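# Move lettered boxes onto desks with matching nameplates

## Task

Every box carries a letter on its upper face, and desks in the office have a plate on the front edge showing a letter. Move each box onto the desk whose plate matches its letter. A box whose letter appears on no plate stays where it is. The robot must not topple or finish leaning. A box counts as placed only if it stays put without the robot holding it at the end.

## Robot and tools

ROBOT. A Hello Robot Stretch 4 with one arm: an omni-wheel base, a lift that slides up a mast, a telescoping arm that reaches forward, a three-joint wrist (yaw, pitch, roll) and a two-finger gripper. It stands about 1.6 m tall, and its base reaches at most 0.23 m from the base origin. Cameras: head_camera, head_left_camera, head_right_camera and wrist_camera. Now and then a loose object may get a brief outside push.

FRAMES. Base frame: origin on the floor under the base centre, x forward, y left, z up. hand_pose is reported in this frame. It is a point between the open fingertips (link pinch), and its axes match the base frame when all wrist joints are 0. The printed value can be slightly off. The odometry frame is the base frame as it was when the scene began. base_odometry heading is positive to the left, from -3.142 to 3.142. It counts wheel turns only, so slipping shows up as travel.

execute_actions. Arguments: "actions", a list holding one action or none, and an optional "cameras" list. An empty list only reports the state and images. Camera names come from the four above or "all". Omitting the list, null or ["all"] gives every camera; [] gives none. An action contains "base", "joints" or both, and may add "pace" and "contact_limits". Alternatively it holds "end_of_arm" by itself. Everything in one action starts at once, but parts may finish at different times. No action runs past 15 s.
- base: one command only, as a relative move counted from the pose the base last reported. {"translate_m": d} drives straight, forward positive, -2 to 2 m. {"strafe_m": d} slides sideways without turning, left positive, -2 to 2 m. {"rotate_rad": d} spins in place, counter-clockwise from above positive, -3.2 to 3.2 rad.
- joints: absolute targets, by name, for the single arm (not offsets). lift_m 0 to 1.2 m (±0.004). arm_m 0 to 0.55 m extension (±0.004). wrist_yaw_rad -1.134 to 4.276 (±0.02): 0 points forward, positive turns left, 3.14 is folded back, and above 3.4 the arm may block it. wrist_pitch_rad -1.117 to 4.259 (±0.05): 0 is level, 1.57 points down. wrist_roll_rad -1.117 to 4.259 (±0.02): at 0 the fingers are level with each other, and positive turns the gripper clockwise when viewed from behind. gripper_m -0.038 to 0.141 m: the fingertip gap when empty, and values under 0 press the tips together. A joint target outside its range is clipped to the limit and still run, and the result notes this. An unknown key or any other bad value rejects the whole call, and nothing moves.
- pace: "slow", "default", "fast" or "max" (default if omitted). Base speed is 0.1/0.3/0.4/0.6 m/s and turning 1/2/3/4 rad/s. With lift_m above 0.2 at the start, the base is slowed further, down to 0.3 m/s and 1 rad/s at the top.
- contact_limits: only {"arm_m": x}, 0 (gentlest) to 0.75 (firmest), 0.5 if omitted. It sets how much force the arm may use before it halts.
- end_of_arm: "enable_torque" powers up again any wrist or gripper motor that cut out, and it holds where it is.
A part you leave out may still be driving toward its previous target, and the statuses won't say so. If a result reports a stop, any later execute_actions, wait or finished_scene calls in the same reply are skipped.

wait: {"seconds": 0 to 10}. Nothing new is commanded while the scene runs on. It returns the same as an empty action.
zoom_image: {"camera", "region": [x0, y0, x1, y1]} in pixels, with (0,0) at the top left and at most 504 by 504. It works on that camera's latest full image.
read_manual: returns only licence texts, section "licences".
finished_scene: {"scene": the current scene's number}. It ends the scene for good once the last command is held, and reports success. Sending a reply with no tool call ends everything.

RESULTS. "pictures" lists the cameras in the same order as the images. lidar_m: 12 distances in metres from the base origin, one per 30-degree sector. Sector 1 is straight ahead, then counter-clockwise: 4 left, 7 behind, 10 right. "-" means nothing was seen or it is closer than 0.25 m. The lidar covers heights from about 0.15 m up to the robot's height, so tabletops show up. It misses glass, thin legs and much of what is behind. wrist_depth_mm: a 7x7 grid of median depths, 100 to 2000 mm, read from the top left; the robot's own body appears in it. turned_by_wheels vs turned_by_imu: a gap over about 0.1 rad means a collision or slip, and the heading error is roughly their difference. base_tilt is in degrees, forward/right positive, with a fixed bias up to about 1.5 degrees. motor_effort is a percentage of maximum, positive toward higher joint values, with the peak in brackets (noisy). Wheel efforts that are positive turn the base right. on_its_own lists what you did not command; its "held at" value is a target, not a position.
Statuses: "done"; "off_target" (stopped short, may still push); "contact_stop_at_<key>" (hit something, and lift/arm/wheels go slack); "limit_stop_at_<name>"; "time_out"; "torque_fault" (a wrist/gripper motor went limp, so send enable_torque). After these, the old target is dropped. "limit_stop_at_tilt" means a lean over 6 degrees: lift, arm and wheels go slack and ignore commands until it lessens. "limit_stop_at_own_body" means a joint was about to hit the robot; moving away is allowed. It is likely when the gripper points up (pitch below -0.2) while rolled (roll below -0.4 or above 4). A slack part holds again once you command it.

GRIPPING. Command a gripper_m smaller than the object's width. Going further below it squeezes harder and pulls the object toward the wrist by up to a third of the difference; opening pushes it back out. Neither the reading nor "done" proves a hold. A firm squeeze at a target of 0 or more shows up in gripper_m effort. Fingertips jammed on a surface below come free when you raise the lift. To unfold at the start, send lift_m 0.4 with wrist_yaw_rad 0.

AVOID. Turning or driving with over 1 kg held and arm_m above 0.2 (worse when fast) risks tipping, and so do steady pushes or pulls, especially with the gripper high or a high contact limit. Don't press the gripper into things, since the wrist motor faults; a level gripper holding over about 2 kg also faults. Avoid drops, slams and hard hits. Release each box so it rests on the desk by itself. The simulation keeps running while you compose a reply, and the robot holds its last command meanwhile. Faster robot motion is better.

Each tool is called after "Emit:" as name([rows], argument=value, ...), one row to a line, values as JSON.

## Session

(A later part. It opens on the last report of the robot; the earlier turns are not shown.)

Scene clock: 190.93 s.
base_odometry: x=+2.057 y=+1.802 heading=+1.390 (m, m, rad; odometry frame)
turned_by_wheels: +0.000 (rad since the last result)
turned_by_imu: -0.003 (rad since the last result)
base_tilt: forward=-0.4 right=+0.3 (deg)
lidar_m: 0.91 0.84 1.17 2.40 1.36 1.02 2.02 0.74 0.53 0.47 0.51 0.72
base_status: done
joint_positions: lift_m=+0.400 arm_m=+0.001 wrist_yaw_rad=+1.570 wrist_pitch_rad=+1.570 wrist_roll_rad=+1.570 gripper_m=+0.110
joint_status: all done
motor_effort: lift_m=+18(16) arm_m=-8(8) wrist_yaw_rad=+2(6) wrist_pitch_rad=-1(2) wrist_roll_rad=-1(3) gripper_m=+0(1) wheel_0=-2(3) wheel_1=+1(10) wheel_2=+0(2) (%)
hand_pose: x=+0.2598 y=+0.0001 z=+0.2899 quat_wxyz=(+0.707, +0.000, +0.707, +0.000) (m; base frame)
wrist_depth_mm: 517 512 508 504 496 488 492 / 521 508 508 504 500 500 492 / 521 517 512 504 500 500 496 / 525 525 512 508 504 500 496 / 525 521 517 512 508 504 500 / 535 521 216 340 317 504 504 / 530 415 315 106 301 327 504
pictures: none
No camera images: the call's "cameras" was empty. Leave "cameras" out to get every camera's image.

Emit:
execute_actions([
  {"base": {"translate_m": -2.0}, "pace": "max"},
], cameras=[])

Emit:
execute_actions([
  {"base": {"rotate_rad": 1.745}, "pace": "max"},
], cameras=["head_camera"])

Scene clock: 203.20 s.
base_odometry: x=+1.697 y=-0.165 heading=+1.390 (m, m, rad; odometry frame)
turned_by_wheels: +0.000 (rad since the last result)
turned_by_imu: +0.011 (rad since the last result)
base_tilt: forward=-0.4 right=+0.3 (deg)
lidar_m: 1.97 0.70 0.82 2.35 1.56 1.16 1.13 0.69 0.49 0.46 0.52 0.74
base_status: done
joint_positions: lift_m=+0.400 arm_m=+0.001 wrist_yaw_rad=+1.570 wrist_pitch_rad=+1.570 wrist_roll_rad=+1.570 gripper_m=+0.110
joint_status: not commanded
motor_effort: lift_m=+18(18) arm_m=-8(8) wrist_yaw_rad=+2(2) wrist_pitch_rad=+0(2) wrist_roll_rad=-1(1) gripper_m=-1(0) wheel_0=+1(7) wheel_1=+2(4) wheel_2=+1(12) (%)
hand_pose: x=+0.2598 y=+0.0001 z=+0.2898 quat_wxyz=(+0.707, +0.000, +0.707, +0.000) (m; base frame)
wrist_depth_mm: 512 508 508 496 492 488 488 / 517 512 508 496 500 500 492 / 521 517 512 508 508 500 492 / 525 517 517 512 500 500 500 / 535 525 517 512 508 504 500 / 535 525 217 338 320 508 504 / 530 449 314 106 303 329 504
pictures: none
No camera images: the call's "cameras" was empty. Leave "cameras" out to get every camera's image.

Scene clock: 204.97 s.
base_odometry: x=+1.697 y=-0.165 heading=+3.135 (m, m, rad; odometry frame)
turned_by_wheels: +1.745 (rad since the last result)
turned_by_imu: +1.753 (rad since the last result)
base_tilt: forward=-0.4 right=+0.3 (deg)
lidar_m: 2.40 1.39 1.13 1.13 0.60 0.46 0.47 0.57 0.93 1.01 0.70 0.99
base_status: done
joint_positions: lift_m=+0.400 arm_m=+0.001 wrist_yaw_rad=+1.570 wrist_pitch_rad=+1.570 wrist_roll_rad=+1.570 gripper_m=+0.110
joint_status: not commanded
motor_effort: lift_m=+18(18) arm_m=-8(8) wrist_yaw_rad=+2(2) wrist_pitch_rad=-1(1) wrist_roll_rad=-1(1) gripper_m=-1(1) wheel_0=-1(10) wheel_1=+0(4) wheel_2=-1(10) (%)
hand_pose: x=+0.2598 y=+0.0002 z=+0.2898 quat_wxyz=(+0.707, +0.000, +0.707, +0.000) (m; base frame)
wrist_depth_mm: 517 508 504 500 500 488 492 / 512 512 504 504 504 500 488 / 521 512 512 508 504 500 496 / 525 521 517 508 508 500 496 / 530 525 521 512 512 508 500 / 530 525 216 338 319 504 508 / 535 449 314 105 300 327 504
pictures: head_camera
Images, in order (width x height): head_camera 420x560.

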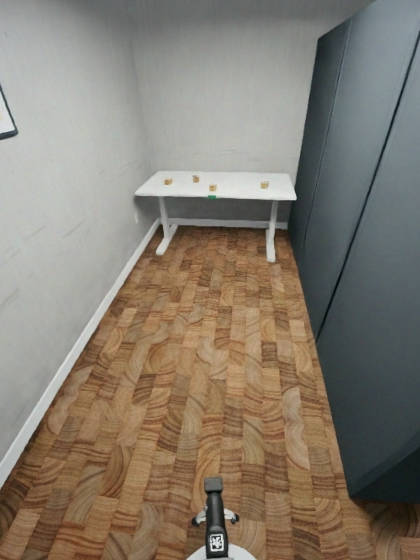

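Emit:
execute_actions([
  {"base": {"translate_m": 2.0}, "joints": {"lift_m": 1.0, "arm_m": 0.45}, "pace": "max"},
], cameras=["head_camera", "wrist_camera"])

Scene clock: 212.17 s.
base_odometry: x=-0.303 y=-0.153 heading=+3.135 (m, m, rad; odometry frame)
turned_by_wheels: +0.000 (rad since the last result)
turned_by_imu: -0.008 (rad since the last result)
base_tilt: forward=-0.4 right=+0.3 (deg)
lidar_m: 0.43 0.52 0.79 0.77 0.89 1.36 2.44 1.12 0.92 0.90 0.55 0.44
base_status: done
joint_positions: lift_m=+1.000 arm_m=+0.449 wrist_yaw_rad=+1.570 wrist_pitch_rad=+1.570 wrist_roll_rad=+1.570 gripper_m=+0.110
joint_status: all done
motor_effort: lift_m=+21(24) arm_m=+8(10) wrist_yaw_rad=+1(2) wrist_pitch_rad=+0(1) wrist_roll_rad=-1(1) gripper_m=-1(1) wheel_0=-1(6) wheel_1=-2(8) wheel_2=+1(12) (%)
hand_pose: x=+0.7068 y=+0.0002 z=+0.8896 quat_wxyz=(+0.707, +0.000, +0.707, +0.000) (m; base frame)
wrist_depth_mm: 397 389 387 334 379 375 373 / 394 389 387 336 379 377 375 / 394 394 392 387 387 382 377 / 399 397 394 387 387 382 382 / 402 402 397 392 389 384 384 / 402 402 216 392 389 384 384 / 410 404 402 106 392 342 387
pictures: head_camera, wrist_camera
Images, in order (width x height): head_camera 420x560, wrist_camera 616x392.

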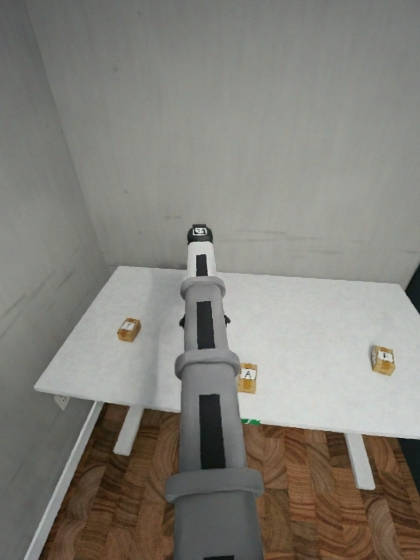

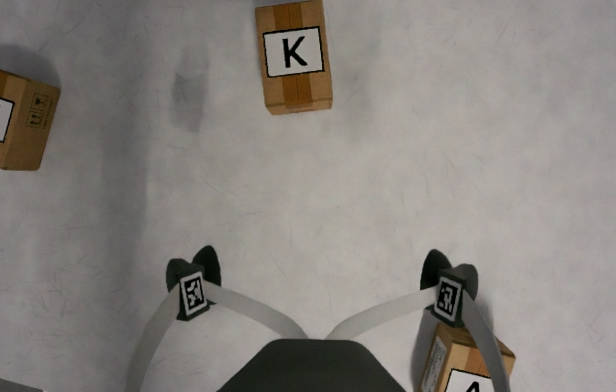

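Emit:
execute_actions([
  {"base": {"translate_m": 0.09}, "joints": {"lift_m": 0.93, "arm_m": 0.529, "wrist_yaw_rad": 1.923, "wrist_roll_rad": 1.8}, "pace": "fast"},
], cameras=["wrist_camera"])

Scene clock: 219.33 s.
base_odometry: x=-0.393 y=-0.152 heading=+3.135 (m, m, rad; odometry frame)
turned_by_wheels: +0.000 (rad since the last result)
turned_by_imu: +0.001 (rad since the last result)
base_tilt: forward=-0.4 right=+0.3 (deg)
lidar_m: 0.36 0.40 0.65 0.75 0.87 1.34 2.52 1.17 0.93 0.83 0.43 0.37
base_status: done
joint_positions: lift_m=+0.930 arm_m=+0.527 wrist_yaw_rad=+1.923 wrist_pitch_rad=+1.570 wrist_roll_rad=+1.800 gripper_m=+0.110
joint_status: all done
motor_effort: lift_m=+17(19) arm_m=+8(8) wrist_yaw_rad=+3(6) wrist_pitch_rad=+2(2) wrist_roll_rad=-1(1) gripper_m=-1(2) wheel_0=+0(5) wheel_1=+1(5) wheel_2=+1(8) (%)
hand_pose: x=+0.7804 y=+0.0304 z=+0.8199 quat_wxyz=(+0.706, -0.043, +0.706, +0.044) (m; base frame)
wrist_depth_mm: 322 320 317 314 310 307 307 / 324 322 319 317 314 310 309 / 327 325 320 319 315 314 312 / 327 327 324 319 319 315 314 / 332 329 324 272 317 317 314 / 334 330 216 274 272 317 315 / 336 330 330 105 324 320 319
pictures: wrist_camera
Images, in order (width x height): wrist_camera 616x392.

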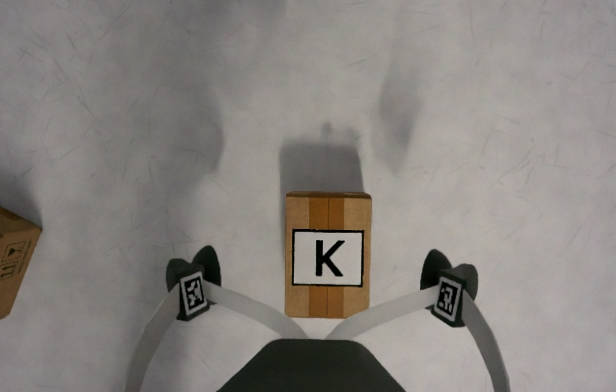

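Emit:
execute_actions([
  {"joints": {"lift_m": 0.868, "wrist_yaw_rad": 1.87, "wrist_roll_rad": 1.75}},
], cameras=[])

Emit:
execute_actions([
  {"joints": {"gripper_m": 0.02}},
], cameras=["wrist_camera"])

Scene clock: 222.47 s.
base_odometry: x=-0.393 y=-0.152 heading=+3.135 (m, m, rad; odometry frame)
turned_by_wheels: +0.000 (rad since the last result)
turned_by_imu: +0.001 (rad since the last result)
base_tilt: forward=-0.4 right=+0.3 (deg)
lidar_m: 0.35 0.41 0.68 0.76 0.84 1.33 2.53 1.14 0.92 0.81 0.42 0.37
base_status: not commanded
joint_positions: lift_m=+0.868 arm_m=+0.528 wrist_yaw_rad=+1.870 wrist_pitch_rad=+1.570 wrist_roll_rad=+1.750 gripper_m=+0.110
joint_status: all done
motor_effort: lift_m=+16(16) arm_m=+8(8) wrist_yaw_rad=+0(2) wrist_pitch_rad=+0(0) wrist_roll_rad=-3(4) gripper_m=-1(2) wheel_0=+0(0) wheel_1=+1(1) wheel_2=+1(1) (%)
hand_pose: x=+0.7819 y=+0.0260 z=+0.7580 quat_wxyz=(+0.706, -0.042, +0.706, +0.043) (m; base frame)
wrist_depth_mm: 263 259 256 254 252 250 247 / 263 259 257 255 253 250 249 / 265 260 258 258 255 252 250 / 265 264 260 252 255 252 253 / 267 266 262 211 256 255 254 / 270 267 216 211 210 256 255 / 271 267 267 105 260 259 257
pictures: none
No camera images: the call's "cameras" was empty. Leave "cameras" out to get every camera's image.

Scene clock: 224.20 s.
base_odometry: x=-0.393 y=-0.152 heading=+3.135 (m, m, rad; odometry frame)
turned_by_wheels: +0.000 (rad since the last result)
turned_by_imu: +0.000 (rad since the last result)
base_tilt: forward=-0.4 right=+0.3 (deg)
lidar_m: 0.34 0.42 0.66 0.76 0.85 1.34 2.54 1.13 0.93 0.84 0.45 0.36
base_status: not commanded
joint_positions: lift_m=+0.868 arm_m=+0.528 wrist_yaw_rad=+1.870 wrist_pitch_rad=+1.570 wrist_roll_rad=+1.750 gripper_m=+0.020
joint_status: all done
motor_effort: lift_m=+17(17) arm_m=+8(8) wrist_yaw_rad=+1(1) wrist_pitch_rad=-2(4) wrist_roll_rad=-2(3) gripper_m=-20(20) wheel_0=-1(1) wheel_1=+1(1) wheel_2=+1(1) (%)
hand_pose: x=+0.7819 y=+0.0260 z=+0.7579 quat_wxyz=(+0.706, -0.042, +0.706, +0.043) (m; base frame)
wrist_depth_mm: 260 258 257 254 251 248 247 / 263 260 257 254 253 251 249 / 264 262 259 257 254 253 251 / 265 263 259 257 256 254 252 / 270 265 262 197 256 255 253 / 267 266 189 200 190 255 256 / 271 270 266 105 260 258 256
pictures: wrist_camera
Images, in order (width x height): wrist_camera 616x392.

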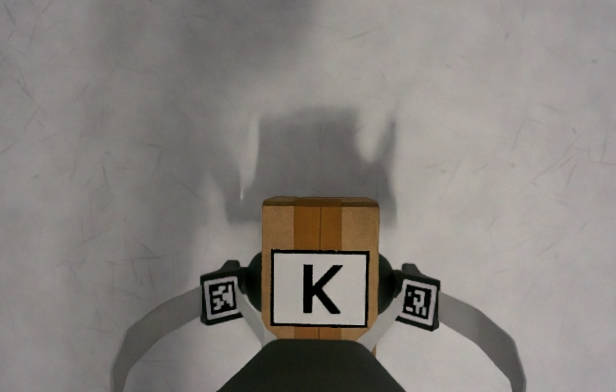

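Emit:
execute_actions([
  {"base": {"translate_m": -0.3}, "joints": {"lift_m": 0.93, "arm_m": 0.0}, "pace": "max"},
], cameras=[])

Emit:
execute_actions([
  {"base": {"translate_m": -1.79}, "joints": {"lift_m": 0.42, "wrist_yaw_rad": 0.0, "wrist_roll_rad": 0.0}, "pace": "max"},
], cameras=[])

Emit:
execute_actions([
  {"base": {"rotate_rad": -0.2}, "pace": "max"},
], cameras=["head_camera", "wrist_camera"])

Scene clock: 231.27 s.
base_odometry: x=-0.093 y=-0.154 heading=+3.135 (m, m, rad; odometry frame)
turned_by_wheels: +0.000 (rad since the last result)
turned_by_imu: +0.003 (rad since the last result)
base_tilt: forward=-0.5 right=+0.3 (deg)
lidar_m: 0.64 0.72 0.83 0.81 0.89 1.46 2.23 1.10 0.87 0.86 0.81 0.64
base_status: done
joint_positions: lift_m=+0.930 arm_m=+0.002 wrist_yaw_rad=+1.870 wrist_pitch_rad=+1.570 wrist_roll_rad=+1.750 gripper_m=+0.020
joint_status: all done
motor_effort: lift_m=+20(28) arm_m=-9(10) wrist_yaw_rad=+2(1) wrist_pitch_rad=+0(2) wrist_roll_rad=-3(3) gripper_m=-18(19) wheel_0=+1(8) wheel_1=-1(3) wheel_2=+1(10) (%)
hand_pose: x=+0.2559 y=+0.0260 z=+0.8196 quat_wxyz=(+0.706, -0.042, +0.706, +0.043) (m; base frame)
wrist_depth_mm: 946 1042 1025 1025 991 976 991 / 991 1060 1025 1025 1008 991 1008 / 1025 1060 1042 1025 1025 1008 991 / 1042 1042 1042 1008 1008 1025 1008 / 1078 1078 1060 198 1025 1008 1008 / 1060 1060 189 200 190 991 1008 / 1078 1042 1078 105 1042 1060 1025
pictures: none
No camera images: the call's "cameras" was empty. Leave "cameras" out to get every camera's image.

Scene clock: 237.43 s.
base_odometry: x=+1.697 y=-0.166 heading=+3.135 (m, m, rad; odometry frame)
turned_by_wheels: +0.000 (rad since the last result)
turned_by_imu: +0.010 (rad since the last result)
base_tilt: forward=-0.4 right=+0.3 (deg)
lidar_m: 2.40 1.38 1.14 1.14 0.61 0.49 0.47 0.56 0.90 1.01 0.67 1.00
base_status: done
joint_positions: lift_m=+0.420 arm_m=+0.001 wrist_yaw_rad=+0.000 wrist_pitch_rad=+1.570 wrist_roll_rad=+0.000 gripper_m=+0.020
joint_status: all done
motor_effort: lift_m=+18(16) arm_m=-9(9) wrist_yaw_rad=+1(3) wrist_pitch_rad=-1(2) wrist_roll_rad=-3(7) gripper_m=-19(18) wheel_0=-1(5) wheel_1=+0(6) wheel_2=-1(11) (%)
hand_pose: x=+0.1726 y=-0.0874 z=+0.3098 quat_wxyz=(+0.707, +0.000, +0.707, +0.000) (m; base frame)
wrist_depth_mm: 539 535 525 521 517 508 504 / 535 535 530 525 517 517 508 / 549 535 530 525 521 512 517 / 544 539 402 530 530 521 512 / 549 332 324 198 521 525 517 / 455 329 189 198 190 525 521 / 336 330 327 105 325 525 525
pictures: none
No camera images: the call's "cameras" was empty. Leave "cameras" out to get every camera's image.

Scene clock: 238.20 s.
base_odometry: x=+1.697 y=-0.166 heading=+2.935 (m, m, rad; odometry frame)
turned_by_wheels: -0.200 (rad since the last result)
turned_by_imu: -0.201 (rad since the last result)
base_tilt: forward=-0.5 right=+0.3 (deg)
lidar_m: 2.09 1.65 1.20 1.11 0.70 0.50 0.46 0.52 0.73 1.93 0.69 0.78
base_status: done
joint_positions: lift_m=+0.420 arm_m=+0.001 wrist_yaw_rad=+0.000 wrist_pitch_rad=+1.570 wrist_roll_rad=+0.000 gripper_m=+0.020
joint_status: not commanded
motor_effort: lift_m=+18(18) arm_m=-9(9) wrist_yaw_rad=+2(2) wrist_pitch_rad=+0(1) wrist_roll_rad=-3(3) gripper_m=-19(19) wheel_0=+1(6) wheel_1=-1(8) wheel_2=+1(6) (%)
hand_pose: x=+0.1726 y=-0.0874 z=+0.3098 quat_wxyz=(+0.707, +0.000, +0.707, +0.000) (m; base frame)
wrist_depth_mm: 539 525 521 521 517 504 508 / 535 535 530 521 521 517 512 / 544 539 535 525 525 517 512 / 549 544 402 521 525 521 512 / 554 334 324 198 530 525 521 / 452 327 190 200 190 530 521 / 336 330 329 105 324 535 525
pictures: head_camera, wrist_camera
Images, in order (width x height): head_camera 420x560, wrist_camera 616x392.

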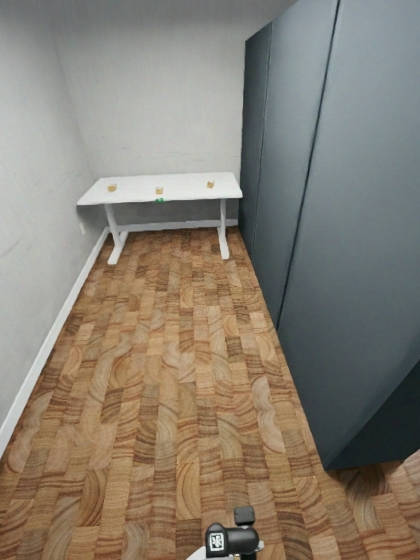

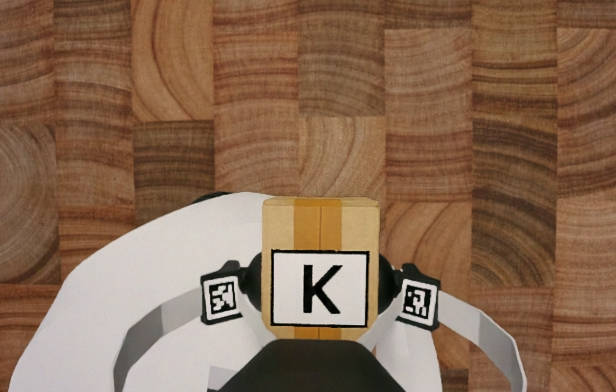

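Emit:
execute_actions([
  {"base": {"strafe_m": -1.5}, "pace": "max"},
], cameras=["head_camera"])

Scene clock: 244.13 s.
base_odometry: x=+2.004 y=+1.302 heading=+2.935 (m, m, rad; odometry frame)
turned_by_wheels: +0.000 (rad since the last result)
turned_by_imu: -0.002 (rad since the last result)
base_tilt: forward=-0.4 right=+0.3 (deg)
lidar_m: 1.98 0.67 0.64 2.00 0.70 0.49 0.46 0.47 0.60 1.35 1.37 1.91
base_status: done
joint_positions: lift_m=+0.420 arm_m=+0.001 wrist_yaw_rad=+0.000 wrist_pitch_rad=+1.570 wrist_roll_rad=+0.000 gripper_m=+0.020
joint_status: not commanded
motor_effort: lift_m=+20(20) arm_m=-8(8) wrist_yaw_rad=+2(2) wrist_pitch_rad=-1(4) wrist_roll_rad=-3(3) gripper_m=-19(19) wheel_0=+0(9) wheel_1=+0(18) wheel_2=+2(0) (%)
hand_pose: x=+0.1726 y=-0.0874 z=+0.3097 quat_wxyz=(+0.707, +0.000, +0.707, +0.000) (m; base frame)
wrist_depth_mm: 535 530 521 521 517 512 500 / 539 535 530 525 521 512 508 / 544 535 530 525 521 521 508 / 549 539 535 525 521 517 521 / 549 332 322 198 525 525 525 / 452 330 189 200 190 525 521 / 332 330 325 106 324 535 521
pictures: head_camera
Images, in order (width x height): head_camera 420x560.

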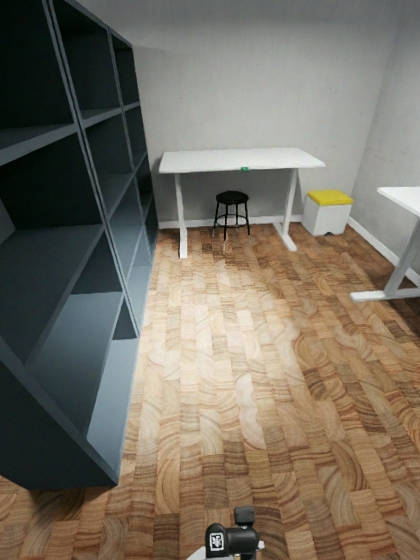

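Emit:
execute_actions([
  {"base": {"translate_m": 1.92}, "joints": {"lift_m": 1.18, "arm_m": 0.52}, "pace": "max"},
], cameras=["head_camera", "wrist_camera"])

Scene clock: 254.67 s.
base_odometry: x=+0.125 y=+1.695 heading=+2.935 (m, m, rad; odometry frame)
turned_by_wheels: +0.000 (rad since the last result)
turned_by_imu: -0.008 (rad since the last result)
base_tilt: forward=-0.4 right=+0.3 (deg)
lidar_m: 0.52 0.55 0.51 0.46 0.51 0.68 2.38 1.87 1.34 1.28 0.84 0.56
base_status: done
joint_positions: lift_m=+1.180 arm_m=+0.519 wrist_yaw_rad=+0.000 wrist_pitch_rad=+1.570 wrist_roll_rad=+0.000 gripper_m=+0.020
joint_status: all done
motor_effort: lift_m=+21(28) arm_m=+8(10) wrist_yaw_rad=+2(2) wrist_pitch_rad=-2(3) wrist_roll_rad=-1(3) gripper_m=-19(18) wheel_0=-2(6) wheel_1=-1(8) wheel_2=-1(13) (%)
hand_pose: x=+0.6897 y=-0.0874 z=+1.0696 quat_wxyz=(+0.707, +0.000, +0.707, +0.000) (m; base frame)
wrist_depth_mm: 343 340 336 334 330 329 324 / 343 343 338 334 334 327 325 / 347 345 340 336 334 329 330 / 349 347 343 340 336 334 329 / 351 347 342 197 338 334 332 / 355 353 189 199 190 336 334 / 357 351 351 105 343 342 336
pictures: head_camera, wrist_camera
Images, in order (width x height): head_camera 420x560, wrist_camera 616x392.

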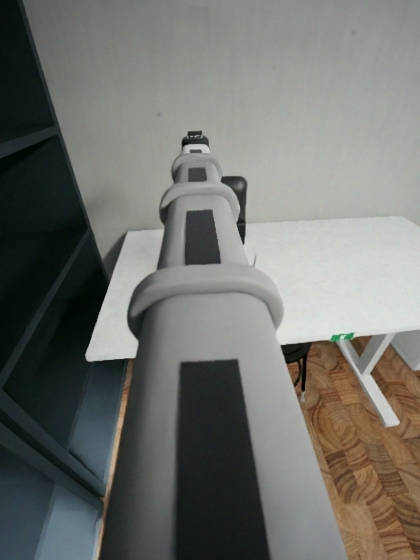

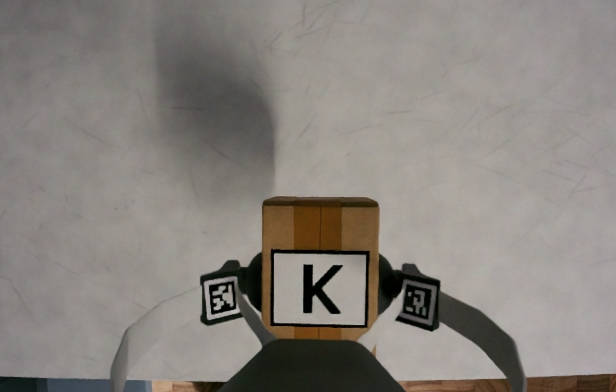

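Emit:
execute_actions([
  {"joints": {"lift_m": 1.098, "arm_m": 0.548}},
], cameras=[])

Emit:
execute_actions([
  {"joints": {"gripper_m": 0.1}},
], cameras=["wrist_camera"])

Emit:
execute_actions([
  {"joints": {"lift_m": 1.17, "arm_m": 0.3}, "pace": "fast"},
], cameras=["wrist_camera", "head_right_camera"])

Scene clock: 259.40 s.
base_odometry: x=+0.125 y=+1.695 heading=+2.935 (m, m, rad; odometry frame)
turned_by_wheels: +0.000 (rad since the last result)
turned_by_imu: +0.001 (rad since the last result)
base_tilt: forward=-0.4 right=+0.3 (deg)
lidar_m: 0.53 0.57 0.51 0.47 0.50 0.70 2.39 1.87 1.34 1.28 0.80 0.54
base_status: not commanded
joint_positions: lift_m=+1.098 arm_m=+0.546 wrist_yaw_rad=+0.000 wrist_pitch_rad=+1.570 wrist_roll_rad=+0.000 gripper_m=+0.020
joint_status: all done
motor_effort: lift_m=+17(21) arm_m=+8(10) wrist_yaw_rad=+2(1) wrist_pitch_rad=-1(0) wrist_roll_rad=-2(1) gripper_m=-18(19) wheel_0=-2(2) wheel_1=-1(1) wheel_2=-1(1) (%)
hand_pose: x=+0.7176 y=-0.0874 z=+0.9879 quat_wxyz=(+0.707, +0.000, +0.707, +0.000) (m; base frame)
wrist_depth_mm: 260 258 256 255 251 248 246 / 263 258 258 254 253 250 248 / 264 262 259 258 254 251 249 / 266 264 262 257 256 253 252 / 268 266 264 197 256 255 253 / 271 267 189 199 190 256 256 / 274 268 267 105 260 258 256
pictures: none
No camera images: the call's "cameras" was empty. Leave "cameras" out to get every camera's image.

Scene clock: 261.03 s.
base_odometry: x=+0.125 y=+1.695 heading=+2.935 (m, m, rad; odometry frame)
turned_by_wheels: +0.000 (rad since the last result)
turned_by_imu: +0.000 (rad since the last result)
base_tilt: forward=-0.4 right=+0.3 (deg)
lidar_m: 0.53 0.56 0.51 0.47 0.51 0.69 2.40 1.87 1.36 1.28 0.83 0.57
base_status: not commanded
joint_positions: lift_m=+1.098 arm_m=+0.546 wrist_yaw_rad=+0.000 wrist_pitch_rad=+1.570 wrist_roll_rad=+0.000 gripper_m=+0.100
joint_status: all done
motor_effort: lift_m=+17(17) arm_m=+8(8) wrist_yaw_rad=+2(1) wrist_pitch_rad=-3(1) wrist_roll_rad=-2(2) gripper_m=-2(18) wheel_0=-2(1) wheel_1=-1(1) wheel_2=+0(1) (%)
hand_pose: x=+0.7176 y=-0.0874 z=+0.9879 quat_wxyz=(+0.707, +0.000, +0.707, +0.000) (m; base frame)
wrist_depth_mm: 260 259 256 252 251 248 246 / 265 260 257 255 253 251 249 / 265 262 260 258 255 253 250 / 266 264 260 253 255 254 251 / 268 266 262 210 256 255 254 / 272 268 211 211 210 257 255 / 272 270 267 106 260 258 256
pictures: wrist_camera
Images, in order (width x height): wrist_camera 616x392.

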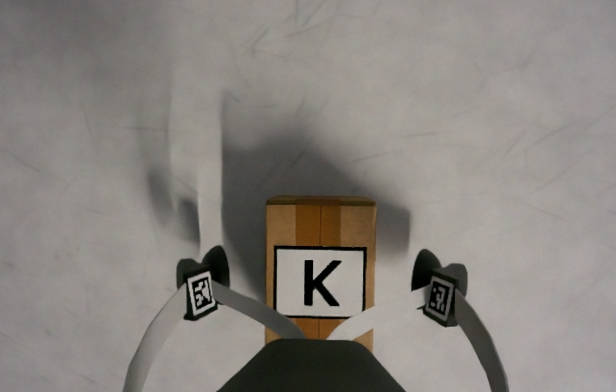

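Scene clock: 262.60 s.
base_odometry: x=+0.125 y=+1.695 heading=+2.935 (m, m, rad; odometry frame)
turned_by_wheels: +0.000 (rad since the last result)
turned_by_imu: +0.000 (rad since the last result)
base_tilt: forward=-0.4 right=+0.3 (deg)
lidar_m: 0.54 0.55 0.52 0.48 0.51 0.68 2.39 1.87 1.36 1.28 0.83 0.56
base_status: not commanded
joint_positions: lift_m=+1.170 arm_m=+0.302 wrist_yaw_rad=+0.000 wrist_pitch_rad=+1.570 wrist_roll_rad=+0.000 gripper_m=+0.100
joint_status: all done
motor_effort: lift_m=+21(21) arm_m=-9(11) wrist_yaw_rad=+2(1) wrist_pitch_rad=-3(2) wrist_roll_rad=-2(1) gripper_m=+0(2) wheel_0=-2(1) wheel_1=-1(2) wheel_2=+0(0) (%)
hand_pose: x=+0.4726 y=-0.0874 z=+1.0596 quat_wxyz=(+0.707, +0.000, +0.707, +0.000) (m; base frame)
wrist_depth_mm: 334 330 327 324 322 319 315 / 334 332 332 325 322 320 317 / 338 336 332 334 1229 1205 1205 / 976 1308 1308 1281 1229 1229 1229 / 946 1255 1255 1281 1281 1255 1255 / 1255 1255 211 1078 1255 1255 1205 / 1229 1255 1308 105 1308 1229 1255
pictures: head_right_camera, wrist_camera
Images, in order (width x height): head_right_camera 420x672, wrist_camera 616x392.

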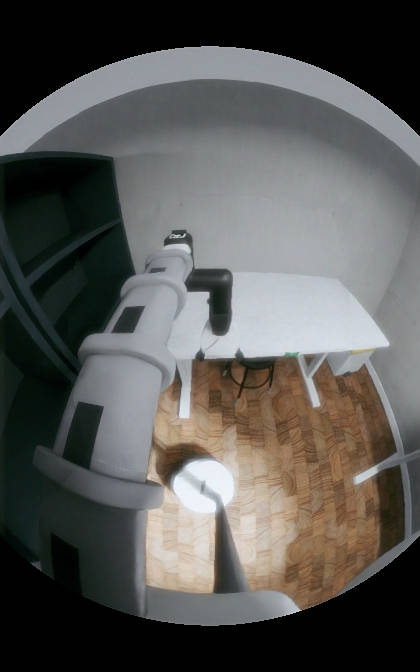

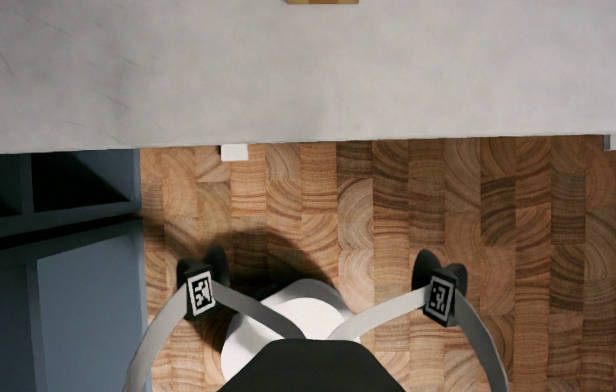

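Emit:
finished_scene(scene=1)

The scene is finished: the task was done.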